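## Task

Remove the roll of masking tape from the cupboard, set it down on the desk, and close both cupboard doors fully. Opening or closing a door with a slam is a failure, as is the robot toppling or being left leaning. Anything that stays in place only because the robot holds it is not counted. At the end, release everything and back the robot away.

## Robot and tools

Robot: a Hello Robot Stretch 3 with a single arm. It has a two-wheeled base (0.33 m long, 0.34 m wide), a lift that rides up and down a mast, and a telescoping arm that reaches out to the robot's RIGHT. The gripper cannot move forward on its own, so you drive the base to carry it forward. Turns on the spot pivot about the midpoint of the drive wheels, which sits 0.05 m behind the front edge. With the arm pulled in and the wrist folded, the robot sweeps a circle of radius 0.28 m while turning. An unfolded, level wrist reaches outside that circle. A loose object may occasionally get a small push from outside.

Frames: the base frame has its origin on the floor between the drive wheels, with x forward, y left and z up. hand_pose is reported in this frame and is located where the closed fingertips meet. The odometry frame is the base frame as it was at the start of the scene.

execute_actions: argument "actions" is a list holding one action, or none (an empty list just reports state and images). An action can contain "base", "joints", or both, and optionally "contact_limits". Everything in one action starts at once and may finish at different times. "base" takes exactly one command, and it is an offset from the base's last reported position: {"translate_m": d} drives straight by d metres (forward positive, -1 to 1), and {"rotate_rad": d} turns in place by d radians (counter-clockwise seen from above positive, -3.2 to 3.2). The base cannot move sideways. "joints" is one dictionary keyed by joint name, and each value is an absolute target: lift_m 0 to 1.1 (arm height on the mast); arm_m 0 to 0.52 (extension); wrist_yaw_rad -1.345 to 4.42 (0 along the arm, positive swings toward the front, 3.0 folds over the base); wrist_pitch_rad -1.57 to 0.451 (0 level, negative tips fingertips down); wrist_roll_rad -2.911 to 2.911 (0 means fingers side by side, level); gripper_m -0.089 to 0.179 (larger is wider; the real fingertip gap is 0.007 m smaller when nearly shut and 0.025 m smaller when fully open, and zero below 0.007); head_pan_rad -3.953 to 1.73 (0 forward, positive left, -1.57 faces along the arm); head_tilt_rad -1.53 to 0.419 (negative looks down). Tolerances for done are ±0.004 for lift, arm and gripper, ±0.02 for yaw, roll and head, and ±0.05 for pitch. An action runs at most 15 s. Joints or base left out of an action may still be pushing toward an earlier target, without any status showing it. Unknown keys or values outside range cause the whole call to be rejected and nothing moves. "contact_limits" accepts only arm_m, a motor effort in percent (1 to 100): the arm halts with contact_stop when its effort reaches that value (negative when retracting). Smaller is gentler; too small halts immediately. It also caps the arm's holding force until the next action; the result shows the active, default and maximum values. "cameras" picks images: head_camera, nav_camera, wrist_camera or "all"; omitted or null means all, [] means none.

wait: "seconds" 0 to 10; commands nothing and returns state and images. zoom_image: "camera" plus "region" [x0, y0, x1, y1] in pixels of that camera's latest full image, origin top-left, at most 504 by 504. finished_scene: "scene" number; it ends the scene permanently, reports success, and gives the next task. If one call reports a stop, the remaining movement, wait and finish calls in the same reply are skipped. Between replies the robot keeps holding its last command while the simulation continues.

Results: base_status and joint_status say how each motion ended. "done" for the base means the wheels rotated as ordered, even with slip. "off_target" means it rested short of the target and may still be pushing. After contact_stop, time_out or torque_fault, the old target is dropped. The arm and lift stop with contact_stop on firm contact and then go slack until commanded again; a slack lift can sink under load or keep pressing, and closing the fingers on a surface pushes it upward. Base, wrist and head have no contact stop. A wrist servo pushed hard for several seconds switches off for 10 s (torque_fault) and goes limp. on_its_own covers uncommanded parts; "held at" is a target, not a position; effort outside its rest range suggests pushing or carrying. motor_effort is percent of maximum, positive toward larger values, with the peak in brackets; readings carry fixed biases and noise. Positive wheel effort pushes forward. lidar_m: 12 distances in metres from the base origin, 30-degree sectors starting straight ahead and going counter-clockwise (4th left, 7th behind, 10th right), in a plane 0.17 m high, range 0.15 to 12 m, "-" for nothing; it misses glass, thin legs and tabletops, and the robot's own parts can block sectors 5, 6, 9 and 10 when the lift is low. wrist_depth_mm and head_depth_mm: 7x7 grids of median depth from the top left (head image is sideways). base_odometry is from wheel turns only; heading is -3.142 to 3.142, positive left. turned_by_wheels and turned_by_imu give the turn since the last result. base_tilt is in degrees, forward and right positive, with a bias up to about 4.

Cameras: head_camera and nav_camera move with the head joints; wrist_camera rides on the gripper. Calibration lines give K, distortion and T_world_to_cam mapping base frame to camera; they may be slightly off.

Speed: the base is fast (0.30 m/s, 1.9 rad/s) only when stowed (lift_m under 0.30, arm_m under 0.03, wrist_yaw_rad over 2.54); otherwise 0.10 m/s and 0.63 rad/s.

Gripper: to hold, command less than the object's width (lower squeezes harder, but a stall guard eases off, so heavy or slick items can slip). To let go, open at least 0.02 past the contact value. Neither reading nor status confirms a grasp. Send a new value to re-squeeze.

Avoid: folding or unfolding the wrist unless lift_m is 0.32 to 0.95, pitch -0.4 and roll near 0; once folded the lift may drop to 0.25. With yaw below -0.4 keep pitch at -0.5 or lower. Pushing into something rigid with the gripper above about 0.45 m can tip the robot before the arm stops, more so with high contact limits or a repeated push. Do not drive while gripping or pushing something fixed. If the base snags, undo the last motion in small steps; if tilted, pull the gripper free and lower lift_m to about 0.2. Do not slam doors, drop objects or hit hard.

Each tool is called after "Emit:" as name(argument=value, ...), one argument or row to a line, values as JSON.

## Session

I'll start by looking at the current state.

Emit:
execute_actions(
  actions=[],
)

Scene clock: 0.00 s.
base_odometry: x=+0.000 y=+0.000 heading=+0.000 (m, m, rad; odometry frame)
turned_by_wheels: +0.000 (rad since the last result)
turned_by_imu: +0.000 (rad since the last result)
base_tilt: forward=-1.8 right=+1.1 (deg)
lidar_m: 1.12 1.16 1.41 2.75 2.95 2.90 2.15 2.17 2.04 1.46 1.53 1.25
head_depth_mm: 1139 1155 1164 1170 1179 1196 1202 / 1121 1134 1142 1151 1160 1167 1186 / 1096 1117 1113 1131 1137 1141 1159 / 1077 1086 1092 1105 1116 1125 1141 / 1062 1066 1077 1085 1093 1108 1113 / 1030 1035 1043 1061 1059 1067 1079 / 1036 1041 1053 1063 1079 1081 1089
base_status: not commanded
joint_positions: lift_m=+0.545 arm_m=-0.002 wrist_yaw_rad=+2.938 wrist_pitch_rad=-0.541 wrist_roll_rad=-0.001 gripper_m=+0.037 head_pan_rad=-0.003 head_tilt_rad=-0.018
joint_status: not commanded
motor_effort: left_wheel=+0 right_wheel=+1 lift_m=+40 arm_m=+0 wrist_yaw_rad=+0 wrist_pitch_rad=+7 wrist_roll_rad=+0 gripper_m=+0 head_pan_rad=-1 head_tilt_rad=+2 (%)
hand_pose: x=+0.0206 y=+0.0598 z=+0.5313 quat_wxyz=(+0.257, +0.696, +0.119, +0.659) (m; base frame)
wrist_depth_mm: - - - - - - 966 / - - - - - - 983 / - - - - - - - / - - - - - - - / 854 862 907 903 887 920 916 / 738 719 - 767 783 768 781 / 652 656 667 670 662 685 678
pictures: head_camera (sideways: a quarter turn clockwise sets it upright), nav_camera (sideways: a quarter turn counterclockwise sets it upright), wrist_camera
Images, in order (width x height): head_camera 896x504, nav_camera 672x504, wrist_camera 644x364.

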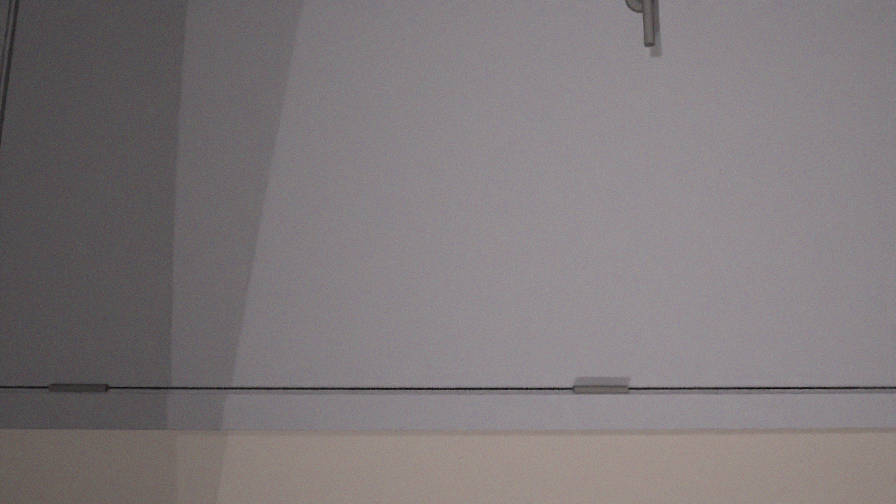

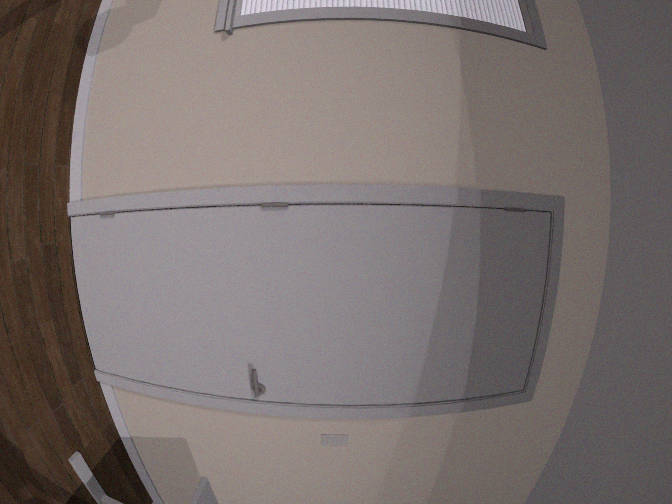

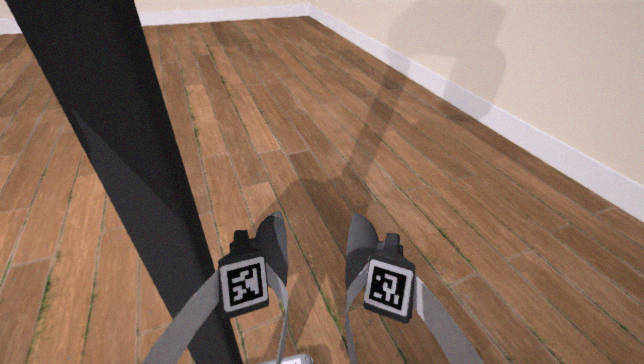

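Emit:
execute_actions(
  actions=[
    {"joints": {"head_pan_rad": -1.57, "head_tilt_rad": -0.4}},
  ],
  cameras=["head_camera", "nav_camera"],
)

Emit:
execute_actions(
  actions=[
    {"joints": {"head_pan_rad": -3.14, "head_tilt_rad": -0.4}},
  ],
  cameras=["head_camera", "nav_camera"],
)

Emit:
execute_actions(
  actions=[
    {"joints": {"head_pan_rad": 1.57, "head_tilt_rad": -0.4}},
  ],
  cameras=["head_camera", "nav_camera"],
)

Scene clock: 14.37 s.
base_odometry: x=+0.000 y=+0.000 heading=+0.000 (m, m, rad; odometry frame)
turned_by_wheels: +0.000 (rad since the last result)
turned_by_imu: -0.001 (rad since the last result)
base_tilt: forward=-1.8 right=+1.1 (deg)
lidar_m: 1.12 1.16 1.41 2.75 2.96 2.91 2.15 2.17 2.04 1.46 1.53 1.26
head_depth_mm: 1655 1772 1943 2054 2244 1715 1385 / 1641 1757 1919 1457 2178 1714 1384 / 1598 1745 1868 1457 2094 1721 1379 / 1585 1680 1841 1447 2136 1713 1384 / 1530 1689 1810 1452 2063 1721 1380 / 1521 1646 1790 1457 2046 1721 1388 / 1500 1624 1760 1441 2054 1710 1377
base_status: not commanded
joint_positions: lift_m=+0.545 arm_m=-0.002 wrist_yaw_rad=+2.938 wrist_pitch_rad=-0.541 wrist_roll_rad=-0.001 gripper_m=+0.037 head_pan_rad=-1.563 head_tilt_rad=-0.395
joint_status: all done
motor_effort: left_wheel=+0(0) right_wheel=+1(1) lift_m=+40(40) arm_m=+0(0) wrist_yaw_rad=+0(1) wrist_pitch_rad=+7(8) wrist_roll_rad=+1(0) gripper_m=+1(0) head_pan_rad=-4(37) head_tilt_rad=-1(20) (%)
hand_pose: x=+0.0206 y=+0.0598 z=+0.5313 quat_wxyz=(+0.257, +0.696, +0.119, +0.659) (m; base frame)
wrist_depth_mm: - - - - - - 964 / - - - - - - - / - - - - - - - / - - - - - - - / 856 861 912 872 901 908 907 / 730 744 - 763 774 778 786 / 638 651 669 669 672 669 687
pictures: head_camera (sideways: a quarter turn clockwise sets it upright), nav_camera (sideways: a quarter turn counterclockwise sets it upright)
camera_calibration (this result's frames):
head_camera: T_world_to_cam=[[0.020928, 0.430463, -0.902366, 1.19922], [0.999413, 0.015486, 0.0305662, -0.0407742], [0.0271317, -0.902475, -0.429886, 0.518808], [0, 0, 0, 1]] pos_world=[0.00157682, -0.0473772, 1.30641]
nav_camera: T_world_to_cam=[[0.00157291, -0.390942, 0.920414, -1.15836], [-0.999799, -0.0189941, -0.0063591, 0.0648502], [0.0199685, -0.920219, -0.390894, 0.46548], [0, 0, 0, 1]] pos_world=[0.0573643, -0.0232764, 1.24854]
Images, in order (width x height): head_camera 896x504, nav_camera 672x504.

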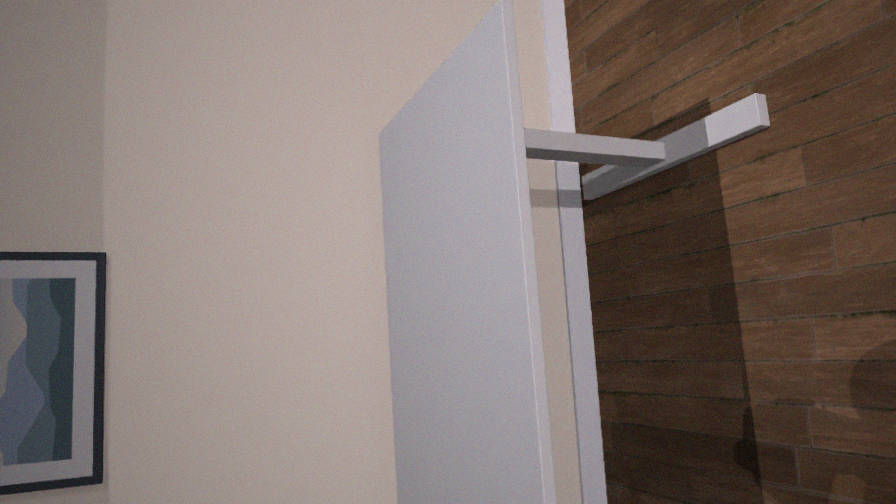

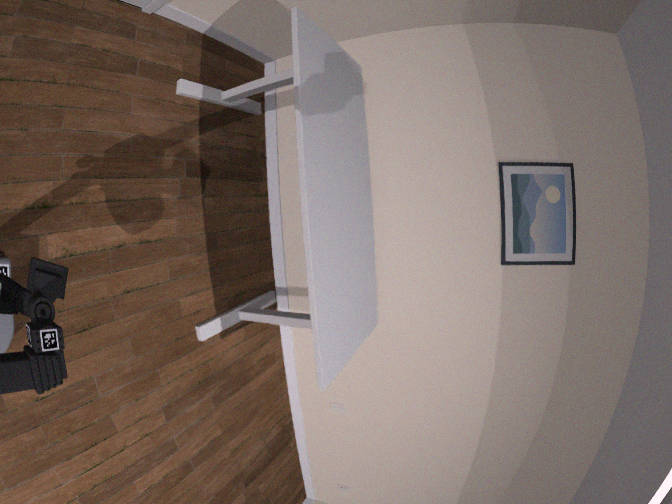

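Scene clock: 15.67 s.
base_odometry: x=+0.000 y=+0.000 heading=+0.000 (m, m, rad; odometry frame)
turned_by_wheels: +0.000 (rad since the last result)
turned_by_imu: +0.000 (rad since the last result)
base_tilt: forward=-1.8 right=+1.1 (deg)
lidar_m: 1.12 1.16 1.41 2.75 2.95 2.89 2.16 2.17 2.04 1.46 1.53 1.25
head_depth_mm: 2388 2593 2832 3034 2245 1714 1385 / 2378 2547 2738 2956 2257 1707 1385 / 2319 2500 2692 2910 2250 1708 1391 / 2290 2430 2168 2376 2250 1718 1389 / 2238 2376 2136 2319 2263 1715 1388 / 2215 2379 2098 2283 2279 1718 1385 / 2179 2353 2115 2649 2224 1709 1375
base_status: not commanded
joint_positions: lift_m=+0.545 arm_m=-0.002 wrist_yaw_rad=+2.938 wrist_pitch_rad=-0.541 wrist_roll_rad=-0.001 gripper_m=+0.037 head_pan_rad=-3.133 head_tilt_rad=-0.395
joint_status: all done
motor_effort: left_wheel=+0(0) right_wheel=+0(1) lift_m=+40(40) arm_m=+0(0) wrist_yaw_rad=+0(0) wrist_pitch_rad=+7(8) wrist_roll_rad=+0(0) gripper_m=+0(0) head_pan_rad=-3(37) head_tilt_rad=-1(3) (%)
hand_pose: x=+0.0206 y=+0.0598 z=+0.5313 quat_wxyz=(+0.257, +0.696, +0.119, +0.659) (m; base frame)
wrist_depth_mm: - - - - - - 982 / - - - - - - 980 / - - - - - - - / - - - - - - - / 838 845 900 909 922 890 904 / 733 739 - 767 794 776 775 / 658 651 659 672 664 671 684
pictures: head_camera (sideways: a quarter turn clockwise sets it upright), nav_camera (sideways: a quarter turn counterclockwise sets it upright)
camera_calibration (this result's frames):
head_camera: T_world_to_cam=[[0.430683, -0.0205814, -0.902268, 1.19659], [0.0162796, -0.9994, 0.0305679, -0.0347792], [-0.902356, -0.0278536, -0.43009, 0.524743], [0, 0, 0, 1]] pos_world=[-0.0412818, 0.00448525, 1.3064]
nav_camera: T_world_to_cam=[[-0.391149, -0.00188786, 0.920326, -1.15585], [-0.0197934, 0.999784, -0.00636158, 0.0588754], [-0.920115, -0.0207047, -0.391102, 0.471485], [0, 0, 0, 1]] pos_world=[-0.0171233, -0.0512828, 1.24853]
Images, in order (width x height): head_camera 896x504, nav_camera 672x504.

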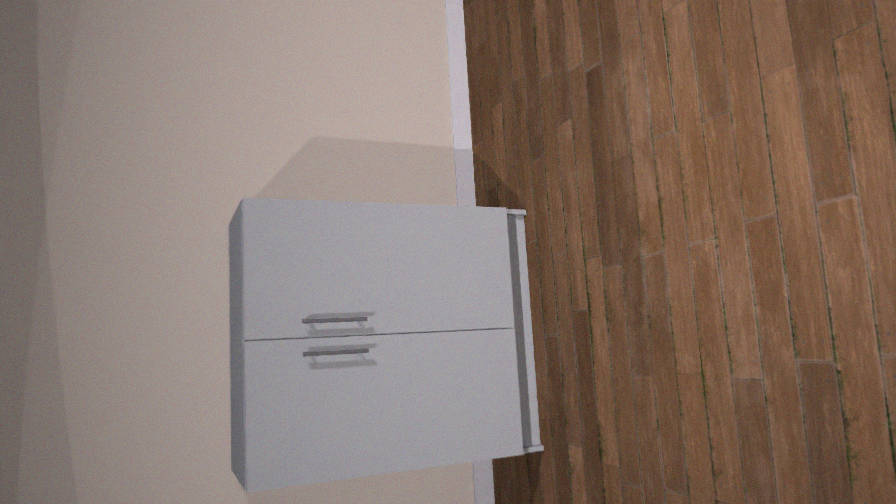

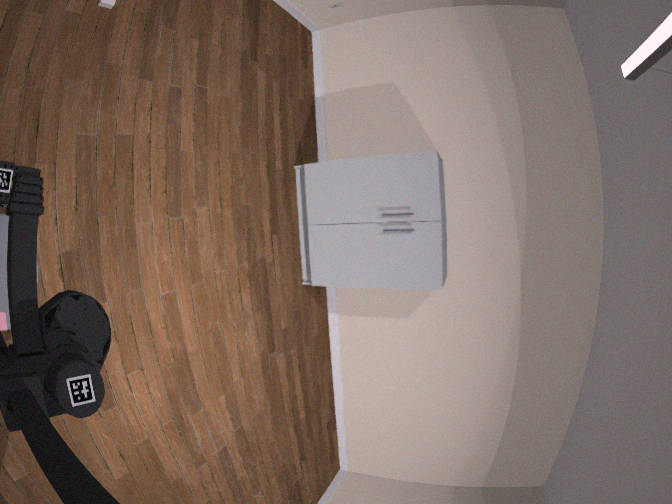

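Scene clock: 18.20 s.
base_odometry: x=+0.000 y=+0.000 heading=+0.000 (m, m, rad; odometry frame)
turned_by_wheels: +0.000 (rad since the last result)
turned_by_imu: +0.000 (rad since the last result)
base_tilt: forward=-1.8 right=+1.2 (deg)
lidar_m: 1.12 1.16 1.41 2.75 2.96 2.91 2.16 2.17 2.04 1.46 1.53 1.26
head_depth_mm: 2174 2246 2308 2347 2216 1724 1375 / 2639 2812 2974 2940 2248 1717 1385 / 2631 2792 3068 3214 2272 1703 1391 / 2568 2798 3005 3147 2261 1718 1383 / 2517 2742 2978 3098 2249 1709 1379 / 2514 2651 2915 3051 2258 1718 1381 / 2470 2581 2799 3000 2252 1695 1393
base_status: not commanded
joint_positions: lift_m=+0.545 arm_m=-0.002 wrist_yaw_rad=+2.938 wrist_pitch_rad=-0.541 wrist_roll_rad=-0.001 gripper_m=+0.037 head_pan_rad=+1.563 head_tilt_rad=-0.395
joint_status: all done
motor_effort: left_wheel=+0(0) right_wheel=+1(1) lift_m=+41(41) arm_m=+0(0) wrist_yaw_rad=-1(0) wrist_pitch_rad=+7(7) wrist_roll_rad=+0(0) gripper_m=+0(0) head_pan_rad=+2(36) head_tilt_rad=+0(2) (%)
hand_pose: x=+0.0206 y=+0.0598 z=+0.5313 quat_wxyz=(+0.257, +0.696, +0.119, +0.659) (m; base frame)
wrist_depth_mm: - - - - - - 952 / - - - - - - - / - - - - - - - / - - - - - - - / 856 844 911 875 908 906 891 / 732 748 - 761 775 761 777 / 637 649 664 678 665 687 696
pictures: head_camera (sideways: a quarter turn clockwise sets it upright), nav_camera (sideways: a quarter turn counterclockwise sets it upright)
camera_calibration (this result's frames):
head_camera: T_world_to_cam=[[-0.0278397, -0.430275, -0.902268, 1.19939], [-0.999533, 0.000572407, 0.0305679, -0.0285828], [-0.0126361, 0.902698, -0.43009, 0.519316], [0, 0, 0, 1]] pos_world=[0.0113835, 0.0472995, 1.3064]
nav_camera: T_world_to_cam=[[0.0047071, 0.391125, 0.920326, -1.15826], [0.999975, 0.00293447, -0.00636158, 0.0526548], [-0.00518884, 0.920333, -0.391102, 0.465904], [0, 0, 0, 1]] pos_world=[-0.0447839, 0.0240846, 1.24853]
Images, in order (width x height): head_camera 896x504, nav_camera 672x504.

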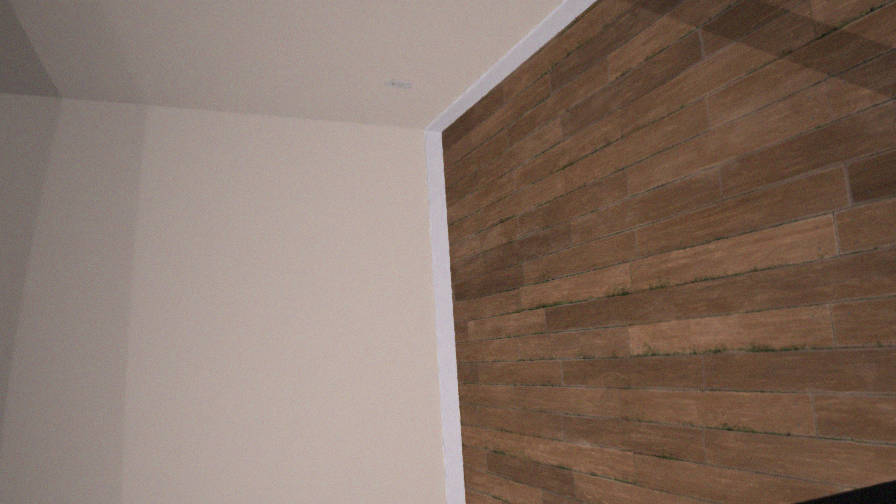

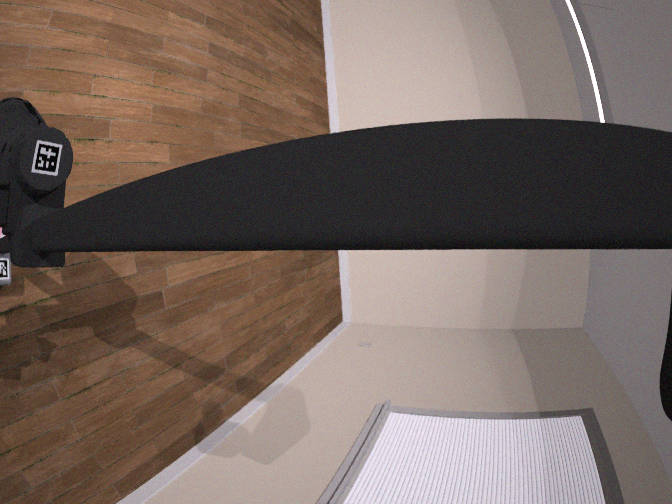

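Emit:
execute_actions(
  actions=[
    {"base": {"rotate_rad": 0.155}, "joints": {"lift_m": 0.27, "wrist_pitch_rad": -0.4, "wrist_yaw_rad": 3.0, "head_pan_rad": -3.14, "head_tilt_rad": -0.4}},
  ],
  cameras=["head_camera"],
)

Emit:
execute_actions(
  actions=[
    {"base": {"translate_m": -1.0}},
  ],
  cameras=["head_camera"],
)

Scene clock: 90.60 s.
base_odometry: x=+0.000 y=+0.000 heading=+0.155 (m, m, rad; odometry frame)
turned_by_wheels: +0.155 (rad since the last result)
turned_by_imu: +0.150 (rad since the last result)
base_tilt: forward=-1.7 right=+1.0 (deg)
lidar_m: 1.12 1.19 1.60 2.94 3.06 2.74 2.16 2.67 1.46 1.84 1.54 1.18
head_depth_mm: 2270 2426 2643 2827 2245 1718 1376 / 2260 2433 2193 2754 2257 1719 1387 / 2260 2430 2147 2332 2247 1716 1386 / 2253 2428 2150 2331 2247 1719 1382 / 2238 2420 2163 2348 2277 1708 1384 / 2267 2424 2617 2839 2257 1716 1383 / 2271 2432 2627 2826 2237 1692 1386
base_status: done
joint_positions: lift_m=+0.270 arm_m=-0.002 wrist_yaw_rad=+2.998 wrist_pitch_rad=-0.419 wrist_roll_rad=-0.001 gripper_m=+0.037 head_pan_rad=-3.133 head_tilt_rad=-0.395
joint_status: all done
motor_effort: left_wheel=-2(7) right_wheel=+2(6) lift_m=+30(33) arm_m=+0(0) wrist_yaw_rad=+1(1) wrist_pitch_rad=+11(12) wrist_roll_rad=+0(1) gripper_m=+1(1) head_pan_rad=-3(38) head_tilt_rad=-1(1) (%)
hand_pose: x=+0.0109 y=+0.0788 z=+0.2828 quat_wxyz=(+0.197, +0.700, +0.097, +0.680) (m; base frame)
wrist_depth_mm: - - - - - - - / - - - - - - - / 977 - 973 - - - - / 737 730 757 751 780 796 802 / 584 582 621 609 616 620 627 / 486 495 - 519 515 507 516 / - - - - 426 440 441
pictures: head_camera (sideways: a quarter turn clockwise sets it upright)
camera_calibration (this result's frames):
head_camera: T_world_to_cam=[[0.430923, -0.0206001, -0.902154, 1.19644], [0.0162233, -0.999401, 0.0305699, -0.0347815], [-0.902243, -0.0278092, -0.430331, 0.525055], [0, 0, 0, 1]] pos_world=[-0.0412828, 0.00448752, 1.30639]
Images, in order (width x height): head_camera 896x504.

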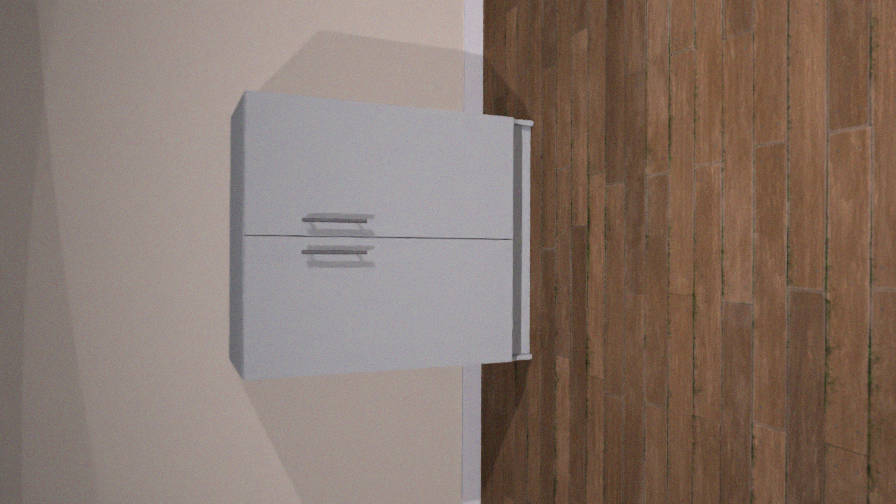

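Scene clock: 95.53 s.
base_odometry: x=-0.988 y=-0.154 heading=+0.155 (m, m, rad; odometry frame)
turned_by_wheels: +0.000 (rad since the last result)
turned_by_imu: -0.004 (rad since the last result)
base_tilt: forward=-1.8 right=+1.2 (deg)
lidar_m: 2.12 2.23 2.98 2.92 2.37 1.21 1.16 1.20 1.95 1.86 1.48 2.21
head_depth_mm: 1384 1497 1163 1224 1371 1612 1381 / 1388 1484 1175 1231 1350 1504 1388 / 1378 1495 1171 1221 1348 1492 1378 / 1381 1488 1168 1212 1344 1493 1384 / 1376 1482 1171 1232 1344 1486 1377 / 1385 1484 1167 1229 1343 1490 1379 / 1379 1493 1172 1242 1868 1661 1376
base_status: done
joint_positions: lift_m=+0.270 arm_m=-0.002 wrist_yaw_rad=+2.998 wrist_pitch_rad=-0.418 wrist_roll_rad=-0.001 gripper_m=+0.037 head_pan_rad=-3.133 head_tilt_rad=-0.396
joint_status: not commanded
motor_effort: left_wheel=-1(13) right_wheel=+2(6) lift_m=+31(31) arm_m=+0(0) wrist_yaw_rad=+1(1) wrist_pitch_rad=+10(11) wrist_roll_rad=+0(0) gripper_m=+1(0) head_pan_rad=-3(4) head_tilt_rad=-1(1) (%)
hand_pose: x=+0.0108 y=+0.0789 z=+0.2829 quat_wxyz=(+0.196, +0.700, +0.097, +0.680) (m; base frame)
wrist_depth_mm: - - - - - - - / - - - - - - - / 949 - - - - - - / 712 714 755 743 774 795 792 / 580 586 623 616 622 619 635 / 485 492 - 518 515 513 514 / - - - - 427 439 437
pictures: head_camera (sideways: a quarter turn clockwise sets it upright)
camera_calibration (this result's frames):
head_camera: T_world_to_cam=[[0.431647, -0.0206733, -0.901806, 1.19598], [0.0160142, -0.999404, 0.0305759, -0.034788], [-0.901901, -0.0276397, -0.431058, 0.526], [0, 0, 0, 1]] pos_world=[-0.0412856, 0.00449623, 1.30635]
Images, in order (width x height): head_camera 896x504.

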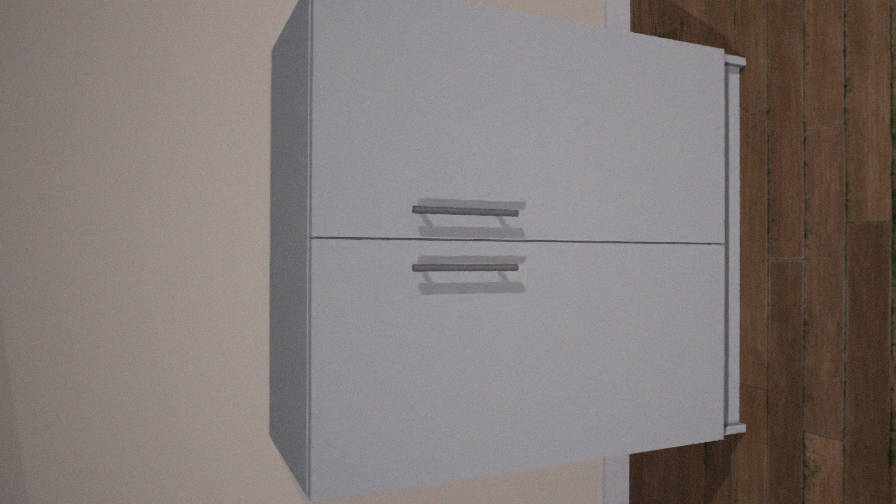

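Emit:
execute_actions(
  actions=[
    {"base": {"translate_m": -0.27}},
  ],
  cameras=[],
)

Emit:
execute_actions(
  actions=[
    {"base": {"rotate_rad": -1.571}, "joints": {"lift_m": 0.63, "head_pan_rad": -1.57, "head_tilt_rad": -0.6}},
  ],
  cameras=[],
)

Emit:
execute_actions(
  actions=[
    {"joints": {"wrist_yaw_rad": 0.0, "gripper_m": 0.10}},
  ],
  cameras=[],
)

Emit:
execute_actions(
  actions=[
    {"joints": {"wrist_pitch_rad": 0.0, "arm_m": 0.2}},
  ],
)

Scene clock: 130.30 s.
base_odometry: x=-1.255 y=-0.196 heading=+0.155 (m, m, rad; odometry frame)
turned_by_wheels: +0.000 (rad since the last result)
turned_by_imu: -0.002 (rad since the last result)
base_tilt: forward=-1.9 right=+1.1 (deg)
lidar_m: 2.39 2.50 3.05 2.91 1.99 0.93 0.89 0.92 1.88 1.87 1.60 2.43
head_depth_mm: 1141 1227 1066 930 1023 1132 1281 / 1152 1243 1060 933 1018 1137 1273 / 1146 1237 1065 928 1023 1132 1270 / 1143 1230 1064 930 1021 1127 1266 / 1149 1235 1054 929 1023 1125 1271 / 1146 1229 1048 930 1019 1127 1268 / 1140 1237 1051 928 1021 1130 1269
base_status: done
joint_positions: lift_m=+0.270 arm_m=-0.002 wrist_yaw_rad=+2.999 wrist_pitch_rad=-0.418 wrist_roll_rad=-0.001 gripper_m=+0.037 head_pan_rad=-3.133 head_tilt_rad=-0.396
joint_status: not commanded
motor_effort: left_wheel=-1(12) right_wheel=+2(6) lift_m=+31(31) arm_m=+0(0) wrist_yaw_rad=+1(1) wrist_pitch_rad=+10(11) wrist_roll_rad=+0(1) gripper_m=+1(0) head_pan_rad=-3(2) head_tilt_rad=-1(1) (%)
hand_pose: x=+0.0107 y=+0.0789 z=+0.2829 quat_wxyz=(+0.196, +0.700, +0.097, +0.680) (m; base frame)
wrist_depth_mm: - - - - - - - / - - - - - - - / 982 - - - - - - / 713 715 761 769 764 775 801 / 586 589 635 615 637 624 622 / 487 486 - 519 512 510 508 / - - - - 434 434 438
pictures: none
No camera images: the call's "cameras" was empty. Leave "cameras" out to get every camera's image.

Scene clock: 134.40 s.
base_odometry: x=-1.255 y=-0.196 heading=-1.416 (m, m, rad; odometry frame)
turned_by_wheels: -1.571 (rad since the last result)
turned_by_imu: -1.534 (rad since the last result)
base_tilt: forward=-1.8 right=+1.1 (deg)
lidar_m: 1.87 1.60 2.41 2.39 2.51 3.01 2.91 1.95 0.92 0.89 0.92 1.91
head_depth_mm: 1130 916 905 1029 1199 1416 1226 / 1140 909 906 1035 1203 1382 1231 / 1134 906 907 1032 1201 1373 1221 / 1139 902 909 1034 1203 1382 1227 / 1134 897 903 1033 1203 1377 1226 / 1132 900 904 1036 1203 1379 1220 / 1133 897 907 1028 1239 1396 1227
base_status: done
joint_positions: lift_m=+0.630 arm_m=-0.002 wrist_yaw_rad=+2.999 wrist_pitch_rad=-0.418 wrist_roll_rad=-0.001 gripper_m=+0.037 head_pan_rad=-1.577 head_tilt_rad=-0.593
joint_status: all done
motor_effort: left_wheel=+2(10) right_wheel=+0(6) lift_m=+49(49) arm_m=+0(0) wrist_yaw_rad=+1(1) wrist_pitch_rad=+10(11) wrist_roll_rad=+1(0) gripper_m=-1(1) head_pan_rad=+3(35) head_tilt_rad=-2(16) (%)
hand_pose: x=+0.0107 y=+0.0789 z=+0.6424 quat_wxyz=(+0.196, +0.700, +0.097, +0.680) (m; base frame)
wrist_depth_mm: - - - - - - - / - - - - - - - / - - - - - - - / - - - - - - - / - - - - - - - / 942 961 - 932 976 969 979 / 782 786 813 811 803 831 836
pictures: none
No camera images: the call's "cameras" was empty. Leave "cameras" out to get every camera's image.

Scene clock: 136.90 s.
base_odometry: x=-1.255 y=-0.196 heading=-1.416 (m, m, rad; odometry frame)
turned_by_wheels: +0.000 (rad since the last result)
turned_by_imu: +0.000 (rad since the last result)
base_tilt: forward=-1.8 right=+1.1 (deg)
lidar_m: 1.87 1.60 2.42 2.39 2.52 3.05 2.91 1.95 0.92 0.89 0.92 1.91
head_depth_mm: 1135 910 906 1032 1210 1419 1226 / 1130 905 908 1031 1199 1386 1229 / 1129 904 908 1035 1196 1382 1224 / 1130 900 908 1034 1206 1378 1247 / 1137 902 907 1031 1202 1376 1224 / 1136 898 908 1033 1202 1378 1222 / 1136 898 914 1034 1241 1409 1224
base_status: not commanded
joint_positions: lift_m=+0.630 arm_m=-0.002 wrist_yaw_rad=+0.002 wrist_pitch_rad=-0.418 wrist_roll_rad=-0.001 gripper_m=+0.100 head_pan_rad=-1.577 head_tilt_rad=-0.593
joint_status: all done
motor_effort: left_wheel=+1(2) right_wheel=+0(0) lift_m=+49(49) arm_m=+0(0) wrist_yaw_rad=-2(1) wrist_pitch_rad=+10(10) wrist_roll_rad=+1(1) gripper_m=+2(80) head_pan_rad=+2(2) head_tilt_rad=-3(3) (%)
hand_pose: x=-0.0210 y=-0.3676 z=+0.6424 quat_wxyz=(+0.693, +0.148, -0.691, -0.146) (m; base frame)
wrist_depth_mm: 940 573 567 577 581 573 - / - 619 623 619 633 634 - / - 668 679 680 676 701 - / - 741 739 760 761 - - / - 859 831 820 824 - - / 904 942 930 950 951 985 975 / 801 790 822 805 826 824 846
pictures: none
No camera images: the call's "cameras" was empty. Leave "cameras" out to get every camera's image.

Scene clock: 139.63 s.
base_odometry: x=-1.255 y=-0.196 heading=-1.416 (m, m, rad; odometry frame)
turned_by_wheels: +0.000 (rad since the last result)
turned_by_imu: +0.000 (rad since the last result)
base_tilt: forward=-1.8 right=+1.1 (deg)
lidar_m: 1.87 1.60 2.43 2.39 2.51 3.03 2.91 1.95 0.92 0.89 0.92 1.91
head_depth_mm: 1134 910 906 1031 1209 1411 1232 / 1130 909 906 1032 1200 1356 - / 1131 902 908 1035 1206 - 1201 / 1137 901 910 1032 1199 1374 1226 / 1134 894 905 1032 1205 1372 1215 / 1132 896 908 1037 1203 1373 1219 / 1136 900 906 1032 1235 1404 1221
base_status: not commanded
joint_positions: lift_m=+0.630 arm_m=+0.200 wrist_yaw_rad=+0.001 wrist_pitch_rad=-0.021 wrist_roll_rad=-0.001 gripper_m=+0.100 head_pan_rad=-1.577 head_tilt_rad=-0.593
joint_status: all done
motor_effort: left_wheel=+1(2) right_wheel=+0(1) lift_m=+49(49) arm_m=+3(5) wrist_yaw_rad=-2(3) wrist_pitch_rad=+11(12) wrist_roll_rad=+1(0) gripper_m=+1(1) head_pan_rad=+2(2) head_tilt_rad=-2(2) (%)
hand_pose: x=-0.0212 y=-0.6004 z=+0.7390 quat_wxyz=(+0.708, +0.008, -0.706, -0.007) (m; base frame)
wrist_depth_mm: 396 400 408 409 412 423 424 / 406 414 414 423 427 433 438 / 421 426 429 434 438 445 451 / 431 435 437 443 452 455 464 / 444 447 450 461 461 474 479 / 448 461 473 475 479 482 496 / 469 474 480 483 493 499 516
pictures: head_camera (sideways: a quarter turn clockwise sets it upright), nav_camera (sideways: a quarter turn counterclockwise sets it upright), wrist_camera
camera_calibration (this result's frames):
head_camera: T_world_to_cam=[[0.0280565, 0.599325, -0.800014, 1.06571], [0.999494, -0.00482597, 0.0314369, -0.0419002], [0.0149801, -0.800491, -0.599157, 0.739121], [0, 0, 0, 1]] pos_world=[0.000906968, -0.0472465, 1.29675]
nav_camera: T_world_to_cam=[[-0.00502485, -0.564449, 0.825453, -1.03446], [-0.999959, -0.00337256, -0.00839331, 0.0674976], [0.00752148, -0.825461, -0.564409, 0.69133], [0, 0, 0, 1]] pos_world=[0.057097, -0.0130089, 1.24466]
wrist_camera: T_world_to_cam=[[-0.999905, 0.0124647, 0.00580257, -0.0182443], [-0.00360538, 0.169556, -0.985514, 0.865239], [-0.013268, -0.985442, -0.169495, -0.303032], [0, 0, 0, 1]] pos_world=[-0.0191437, -0.4451, 0.801448]
Images, in order (width x height): head_camera 896x504, nav_camera 672x504, wrist_camera 644x364.

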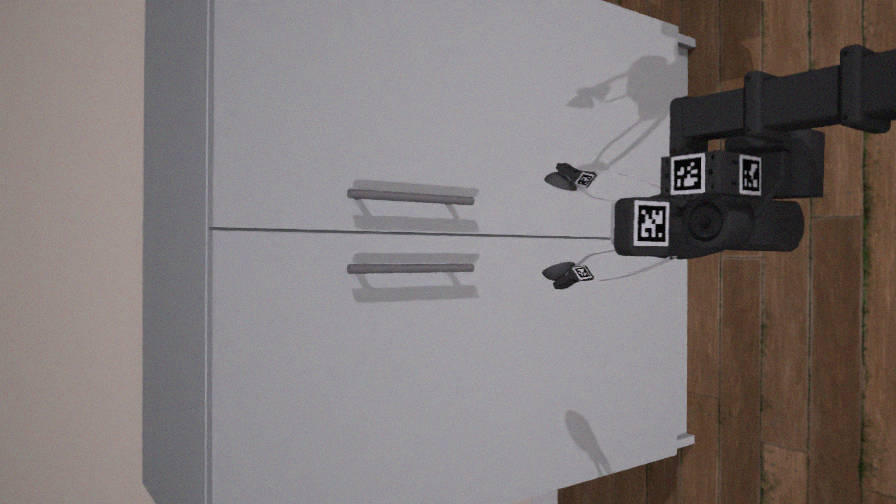

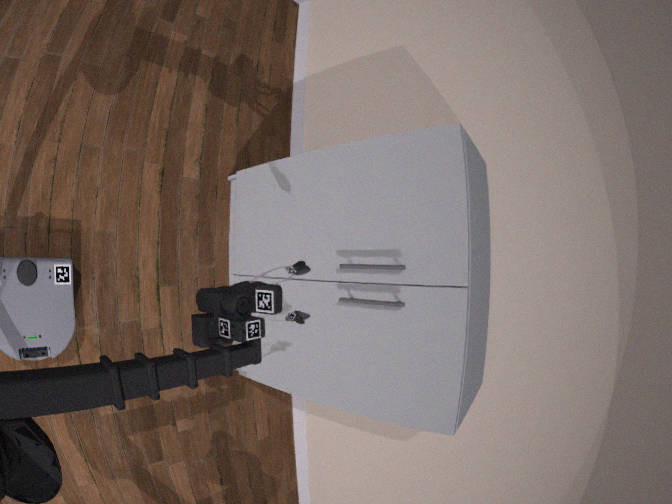

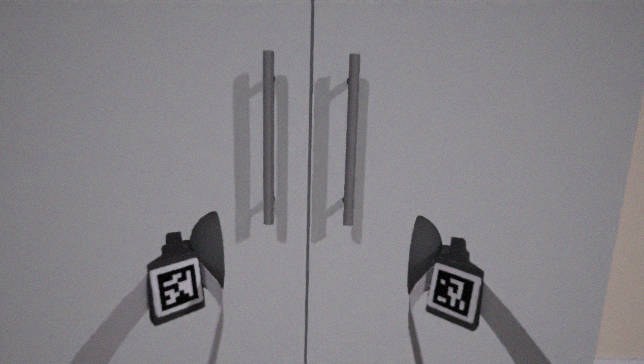

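Emit:
execute_actions(
  actions=[
    {"base": {"translate_m": 0.053}, "joints": {"lift_m": 0.67, "arm_m": 0.38, "wrist_yaw_rad": 0.03}},
  ],
  cameras=["head_camera", "wrist_camera"],
)

Scene clock: 195.57 s.
base_odometry: x=-1.247 y=-0.248 heading=-1.416 (m, m, rad; odometry frame)
turned_by_wheels: +0.000 (rad since the last result)
turned_by_imu: -0.001 (rad since the last result)
base_tilt: forward=-1.8 right=+1.2 (deg)
lidar_m: 1.82 1.55 2.40 2.40 2.52 3.10 2.96 1.95 0.92 0.89 0.92 1.89
head_depth_mm: 1137 912 906 1032 1199 1384 1250 / 1135 904 910 1030 1170 - 1217 / 1136 902 906 1003 - 1372 1228 / 1139 901 904 1011 1228 1380 1225 / 1132 902 907 1029 1201 1379 1220 / 1134 898 905 1036 1208 1379 1221 / 1132 898 905 1029 1660 1446 1219
base_status: done
joint_positions: lift_m=+0.670 arm_m=+0.380 wrist_yaw_rad=+0.029 wrist_pitch_rad=-0.021 wrist_roll_rad=-0.001 gripper_m=+0.100 head_pan_rad=-1.577 head_tilt_rad=-0.593
joint_status: all done
motor_effort: left_wheel=+1(7) right_wheel=-1(5) lift_m=+49(50) arm_m=+3(2) wrist_yaw_rad=+0(5) wrist_pitch_rad=+12(12) wrist_roll_rad=+0(0) gripper_m=+0(0) head_pan_rad=+3(3) head_tilt_rad=-2(2) (%)
hand_pose: x=-0.0140 y=-0.7803 z=+0.7791 quat_wxyz=(+0.708, +0.018, -0.706, +0.003) (m; base frame)
wrist_depth_mm: 241 241 242 242 243 245 246 / 245 247 248 247 250 249 252 / 254 254 255 256 256 255 259 / 258 261 261 262 264 262 267 / 268 268 267 269 270 271 272 / 273 275 276 277 278 279 279 / 281 286 282 286 286 287 289
pictures: head_camera (sideways: a quarter turn clockwise sets it upright), wrist_camera
camera_calibration (this result's frames):
head_camera: T_world_to_cam=[[0.0280564, 0.599325, -0.800014, 1.06571], [0.999494, -0.00482585, 0.0314369, -0.0419002], [0.0149802, -0.800491, -0.599157, 0.739121], [0, 0, 0, 1]] pos_world=[0.000906974, -0.0472465, 1.29675]
wrist_camera: T_world_to_cam=[[-0.999861, -0.0156061, 0.00579665, -0.0309556], [-0.00835102, 0.168957, -0.985588, 0.934827], [0.0144018, -0.9855, -0.169064, -0.473422], [0, 0, 0, 1]] pos_world=[-0.0163265, -0.624986, 0.841495]
Images, in order (width x height): head_camera 896x504, wrist_camera 644x364.

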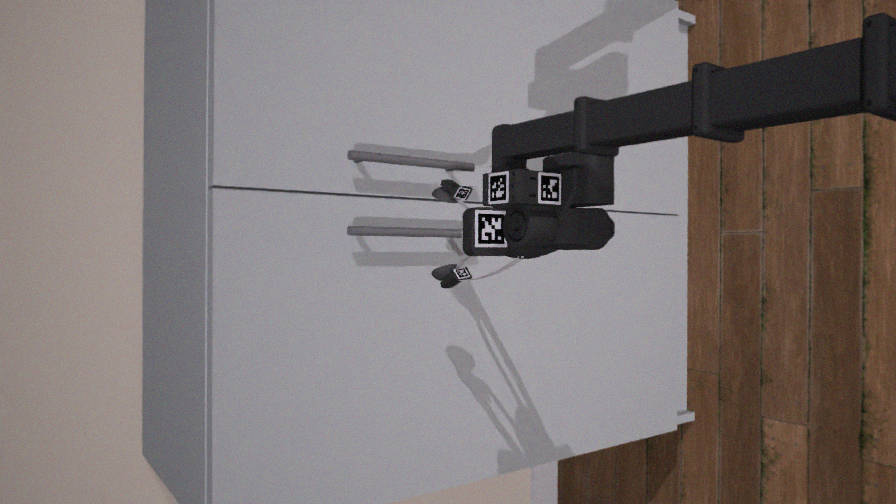

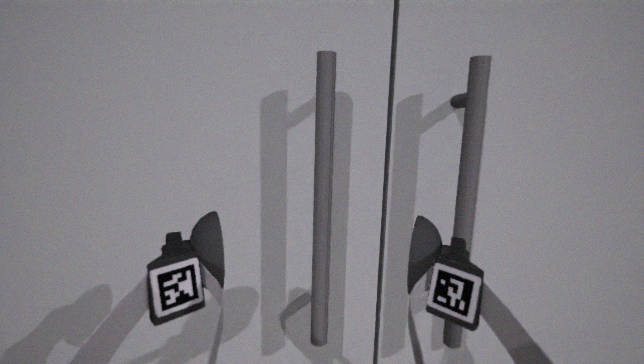

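Emit:
execute_actions(
  actions=[
    {"joints": {"arm_m": 0.445}},
  ],
  cameras=["wrist_camera"],
)

Emit:
execute_actions(
  actions=[
    {"joints": {"gripper_m": -0.005}},
  ],
  cameras=["head_camera", "wrist_camera"],
)

Scene clock: 218.23 s.
base_odometry: x=-1.247 y=-0.248 heading=-1.416 (m, m, rad; odometry frame)
turned_by_wheels: +0.000 (rad since the last result)
turned_by_imu: -0.001 (rad since the last result)
base_tilt: forward=-1.8 right=+1.2 (deg)
lidar_m: 1.82 1.55 2.40 2.39 2.51 3.10 2.96 1.94 0.92 0.89 0.92 1.89
head_depth_mm: 1129 911 906 1040 1203 1387 1253 / 1132 902 909 1032 1183 - 1230 / 1131 902 904 988 1251 1380 1222 / 1133 900 904 995 1233 1379 1229 / 1133 899 903 1030 1204 1381 1220 / 1132 900 906 1036 1194 1369 1226 / 1136 898 906 1030 1653 1451 1223
base_status: not commanded
joint_positions: lift_m=+0.670 arm_m=+0.445 wrist_yaw_rad=+0.029 wrist_pitch_rad=-0.021 wrist_roll_rad=-0.001 gripper_m=+0.100 head_pan_rad=-1.577 head_tilt_rad=-0.593
joint_status: all done
motor_effort: left_wheel=+2(1) right_wheel=-1(0) lift_m=+48(49) arm_m=+2(2) wrist_yaw_rad=+0(0) wrist_pitch_rad=+11(12) wrist_roll_rad=+1(1) gripper_m=+1(0) head_pan_rad=+1(2) head_tilt_rad=-2(2) (%)
hand_pose: x=-0.0140 y=-0.8453 z=+0.7791 quat_wxyz=(+0.708, +0.018, -0.706, +0.003) (m; base frame)
wrist_depth_mm: 180 180 181 180 182 181 183 / 184 185 184 185 187 186 188 / 189 189 190 190 191 191 193 / 194 195 196 195 196 197 198 / 199 199 201 200 202 200 203 / 206 205 206 208 210 207 209 / 211 212 213 211 215 213 216
pictures: wrist_camera
camera_calibration (this result's frames):
wrist_camera: T_world_to_cam=[[-0.999861, -0.015606, 0.00579686, -0.0319702], [-0.00835121, 0.168957, -0.985588, 0.94581], [0.0144017, -0.9855, -0.169064, -0.537482], [0, 0, 0, 1]] pos_world=[-0.0163265, -0.689989, 0.841495]
Images, in order (width x height): wrist_camera 644x364.

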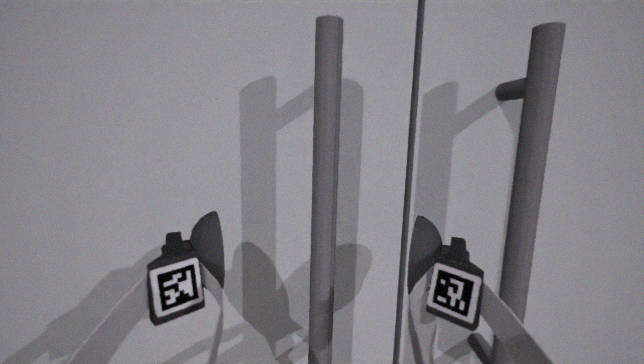

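Scene clock: 219.77 s.
base_odometry: x=-1.247 y=-0.248 heading=-1.416 (m, m, rad; odometry frame)
turned_by_wheels: +0.000 (rad since the last result)
turned_by_imu: +0.000 (rad since the last result)
base_tilt: forward=-1.8 right=+1.2 (deg)
lidar_m: 1.82 1.55 2.40 2.39 2.51 3.09 2.97 1.94 0.92 0.89 0.92 1.89
head_depth_mm: 1132 905 908 1040 1201 1383 1253 / 1134 902 906 1031 1189 - 1232 / 1138 902 906 991 1248 1375 1224 / 1132 902 909 1013 1240 1382 1222 / 1135 899 906 1032 1206 1379 1221 / 1134 898 910 1035 1194 1374 1225 / 1131 898 903 1030 1656 1436 1223
base_status: not commanded
joint_positions: lift_m=+0.670 arm_m=+0.445 wrist_yaw_rad=+0.024 wrist_pitch_rad=-0.021 wrist_roll_rad=-0.001 gripper_m=-0.005 head_pan_rad=-1.577 head_tilt_rad=-0.593
joint_status: all done
motor_effort: left_wheel=-2(2) right_wheel=+5(5) lift_m=+48(49) arm_m=+2(2) wrist_yaw_rad=+3(4) wrist_pitch_rad=+12(12) wrist_roll_rad=+0(1) gripper_m=-6(82) head_pan_rad=+2(3) head_tilt_rad=-2(3) (%)
hand_pose: x=-0.0152 y=-0.8453 z=+0.7791 quat_wxyz=(+0.708, +0.016, -0.706, +0.001) (m; base frame)
wrist_depth_mm: 178 179 181 180 183 182 184 / 183 184 185 185 187 186 189 / 188 188 191 190 193 191 193 / 193 194 195 195 198 197 199 / 197 199 201 198 204 202 204 / 204 204 205 - 208 208 212 / 210 210 212 212 215 214 218
pictures: head_camera (sideways: a quarter turn clockwise sets it upright), wrist_camera
camera_calibration (this result's frames):
head_camera: T_world_to_cam=[[0.0280565, 0.599325, -0.800014, 1.06571], [0.999494, -0.00482597, 0.0314369, -0.0419002], [0.0149801, -0.800491, -0.599157, 0.739121], [0, 0, 0, 1]] pos_world=[0.000906968, -0.0472465, 1.29675]
wrist_camera: T_world_to_cam=[[-0.999926, -0.0107276, 0.00579626, -0.0290943], [-0.00752619, 0.168996, -0.985588, 0.94585], [0.00959341, -0.985558, -0.169064, -0.53762], [0, 0, 0, 1]] pos_world=[-0.0168159, -0.690012, 0.841495]
Images, in order (width x height): head_camera 896x504, wrist_camera 644x364.

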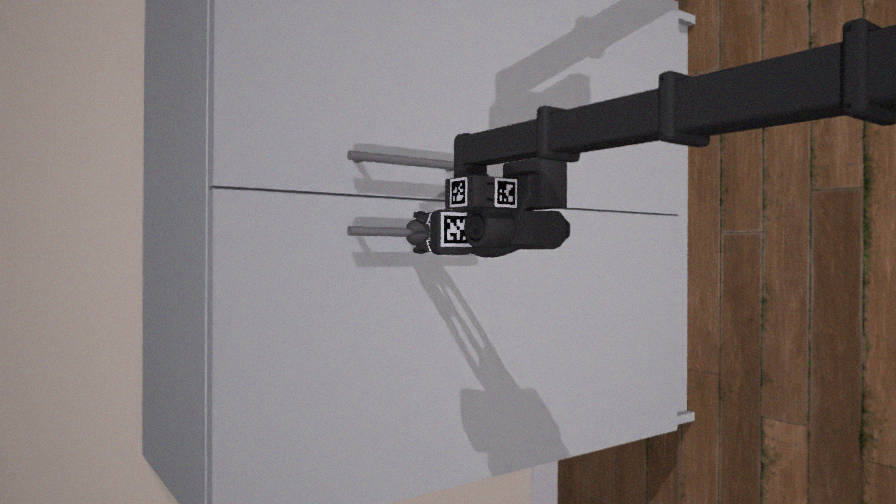

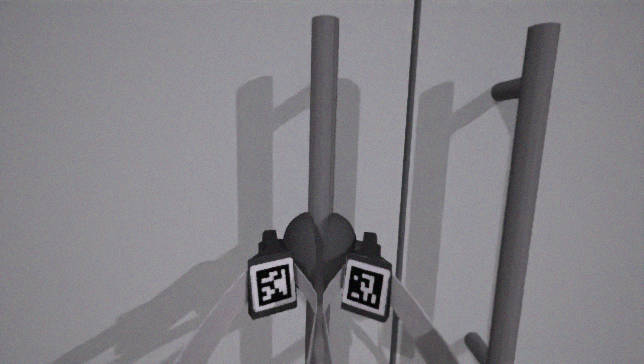

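Emit:
execute_actions(
  actions=[
    {"joints": {"gripper_m": -0.03}},
  ],
  cameras=[],
)

Emit:
execute_actions(
  actions=[
    {"base": {"translate_m": 0.026}, "joints": {"arm_m": 0.346}},
  ],
  cameras=["head_camera", "wrist_camera"],
)

Scene clock: 229.03 s.
base_odometry: x=-1.247 y=-0.248 heading=-1.416 (m, m, rad; odometry frame)
turned_by_wheels: +0.000 (rad since the last result)
turned_by_imu: +0.000 (rad since the last result)
base_tilt: forward=-1.8 right=+1.1 (deg)
lidar_m: 1.82 1.55 2.40 2.39 2.50 3.10 2.96 1.95 0.92 0.89 0.92 1.89
head_depth_mm: 1132 910 909 1035 1199 1380 1263 / 1134 905 905 1032 1189 - 1226 / 1131 899 904 994 1236 1384 1226 / 1131 901 907 1017 1231 1380 1228 / 1130 899 902 1036 1205 1378 1223 / 1138 900 905 1032 1194 1371 1216 / 1135 897 904 1031 1664 1445 1223
base_status: not commanded
joint_positions: lift_m=+0.670 arm_m=+0.445 wrist_yaw_rad=+0.024 wrist_pitch_rad=-0.021 wrist_roll_rad=-0.001 gripper_m=-0.029 head_pan_rad=-1.577 head_tilt_rad=-0.593
joint_status: all done
motor_effort: left_wheel=-2(2) right_wheel=+5(5) lift_m=+49(49) arm_m=+2(2) wrist_yaw_rad=+4(4) wrist_pitch_rad=+12(12) wrist_roll_rad=+1(0) gripper_m=-13(87) head_pan_rad=+2(2) head_tilt_rad=-3(1) (%)
hand_pose: x=-0.0153 y=-0.8453 z=+0.7790 quat_wxyz=(+0.708, +0.016, -0.706, +0.001) (m; base frame)
wrist_depth_mm: 178 180 180 181 183 183 184 / 184 183 184 185 189 187 190 / 189 189 190 190 192 191 193 / 192 194 195 196 197 197 201 / 198 199 201 199 203 203 206 / 205 205 206 - 209 208 211 / 210 211 214 212 215 214 219
pictures: none
No camera images: the call's "cameras" was empty. Leave "cameras" out to get every camera's image.

Scene clock: 231.07 s.
base_odometry: x=-1.243 y=-0.274 heading=-1.416 (m, m, rad; odometry frame)
turned_by_wheels: +0.000 (rad since the last result)
turned_by_imu: -0.001 (rad since the last result)
base_tilt: forward=-1.7 right=+1.1 (deg)
lidar_m: 1.80 1.53 2.38 2.39 2.50 3.12 2.99 1.95 0.92 0.89 0.92 1.86
head_depth_mm: 1132 906 906 1033 1207 1380 1258 / 1134 906 907 1032 1174 - 1210 / 1128 901 903 1012 - 1375 1227 / 1129 899 908 1015 1220 1379 1231 / 1132 899 908 1037 1202 1381 1227 / 1132 895 908 1034 1207 1379 1221 / 1134 895 902 1077 1708 1437 1219
base_status: done
joint_positions: lift_m=+0.670 arm_m=+0.346 wrist_yaw_rad=+0.029 wrist_pitch_rad=-0.019 wrist_roll_rad=-0.001 gripper_m=-0.030 head_pan_rad=-1.577 head_tilt_rad=-0.593
joint_status: all done
motor_effort: left_wheel=+0(21) right_wheel=+1(30) lift_m=+49(49) arm_m=-2(3) wrist_yaw_rad=+0(29) wrist_pitch_rad=+11(11) wrist_roll_rad=+0(1) gripper_m=-10(16) head_pan_rad=+2(1) head_tilt_rad=-2(3) (%)
hand_pose: x=-0.0140 y=-0.7469 z=+0.7794 quat_wxyz=(+0.708, +0.017, -0.706, +0.003) (m; base frame)
wrist_depth_mm: 273 273 272 272 276 276 279 / 277 281 279 280 282 284 284 / 287 289 288 285 290 291 292 / 291 294 296 296 296 300 301 / 299 303 303 302 308 309 308 / 309 310 310 - 315 316 317 / 319 324 324 322 325 326 327
pictures: head_camera (sideways: a quarter turn clockwise sets it upright), wrist_camera
camera_calibration (this result's frames):
head_camera: T_world_to_cam=[[0.0280171, 0.599589, -0.799818, 1.06545], [0.999494, -0.00476799, 0.0314373, -0.0419008], [0.0150359, -0.800294, -0.599419, 0.739461], [0, 0, 0, 1]] pos_world=[0.000910206, -0.0472452, 1.29673]
wrist_camera: T_world_to_cam=[[-0.999863, -0.0154952, 0.0057796, -0.0303649], [-0.00829785, 0.167744, -0.985796, 0.928745], [0.0143056, -0.985709, -0.167849, -0.441509], [0, 0, 0, 1]] pos_world=[-0.0163381, -0.591461, 0.841622]
Images, in order (width x height): head_camera 896x504, wrist_camera 644x364.

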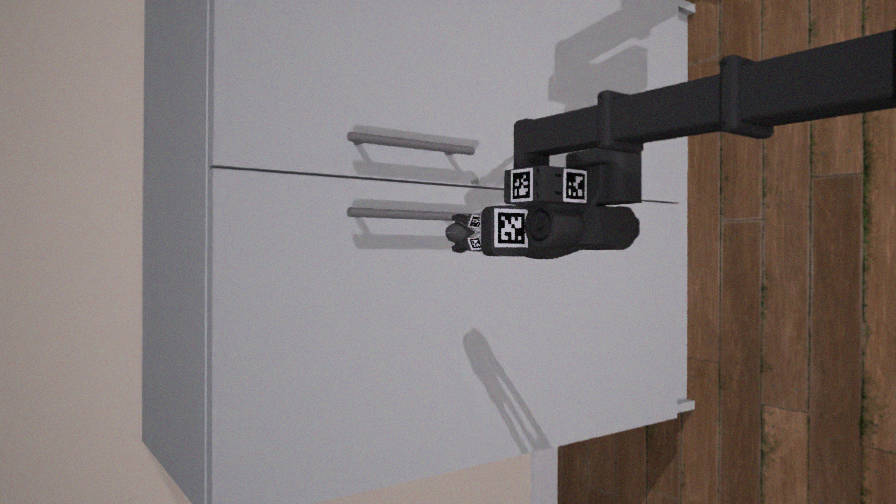

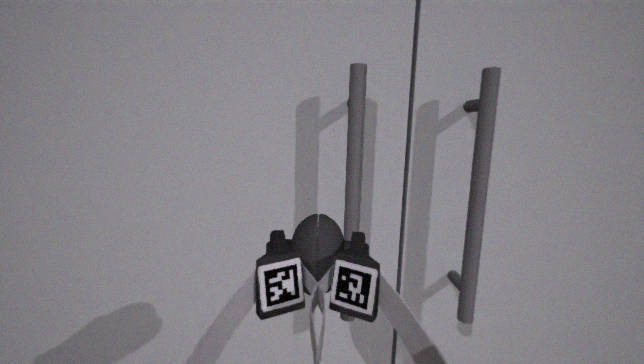

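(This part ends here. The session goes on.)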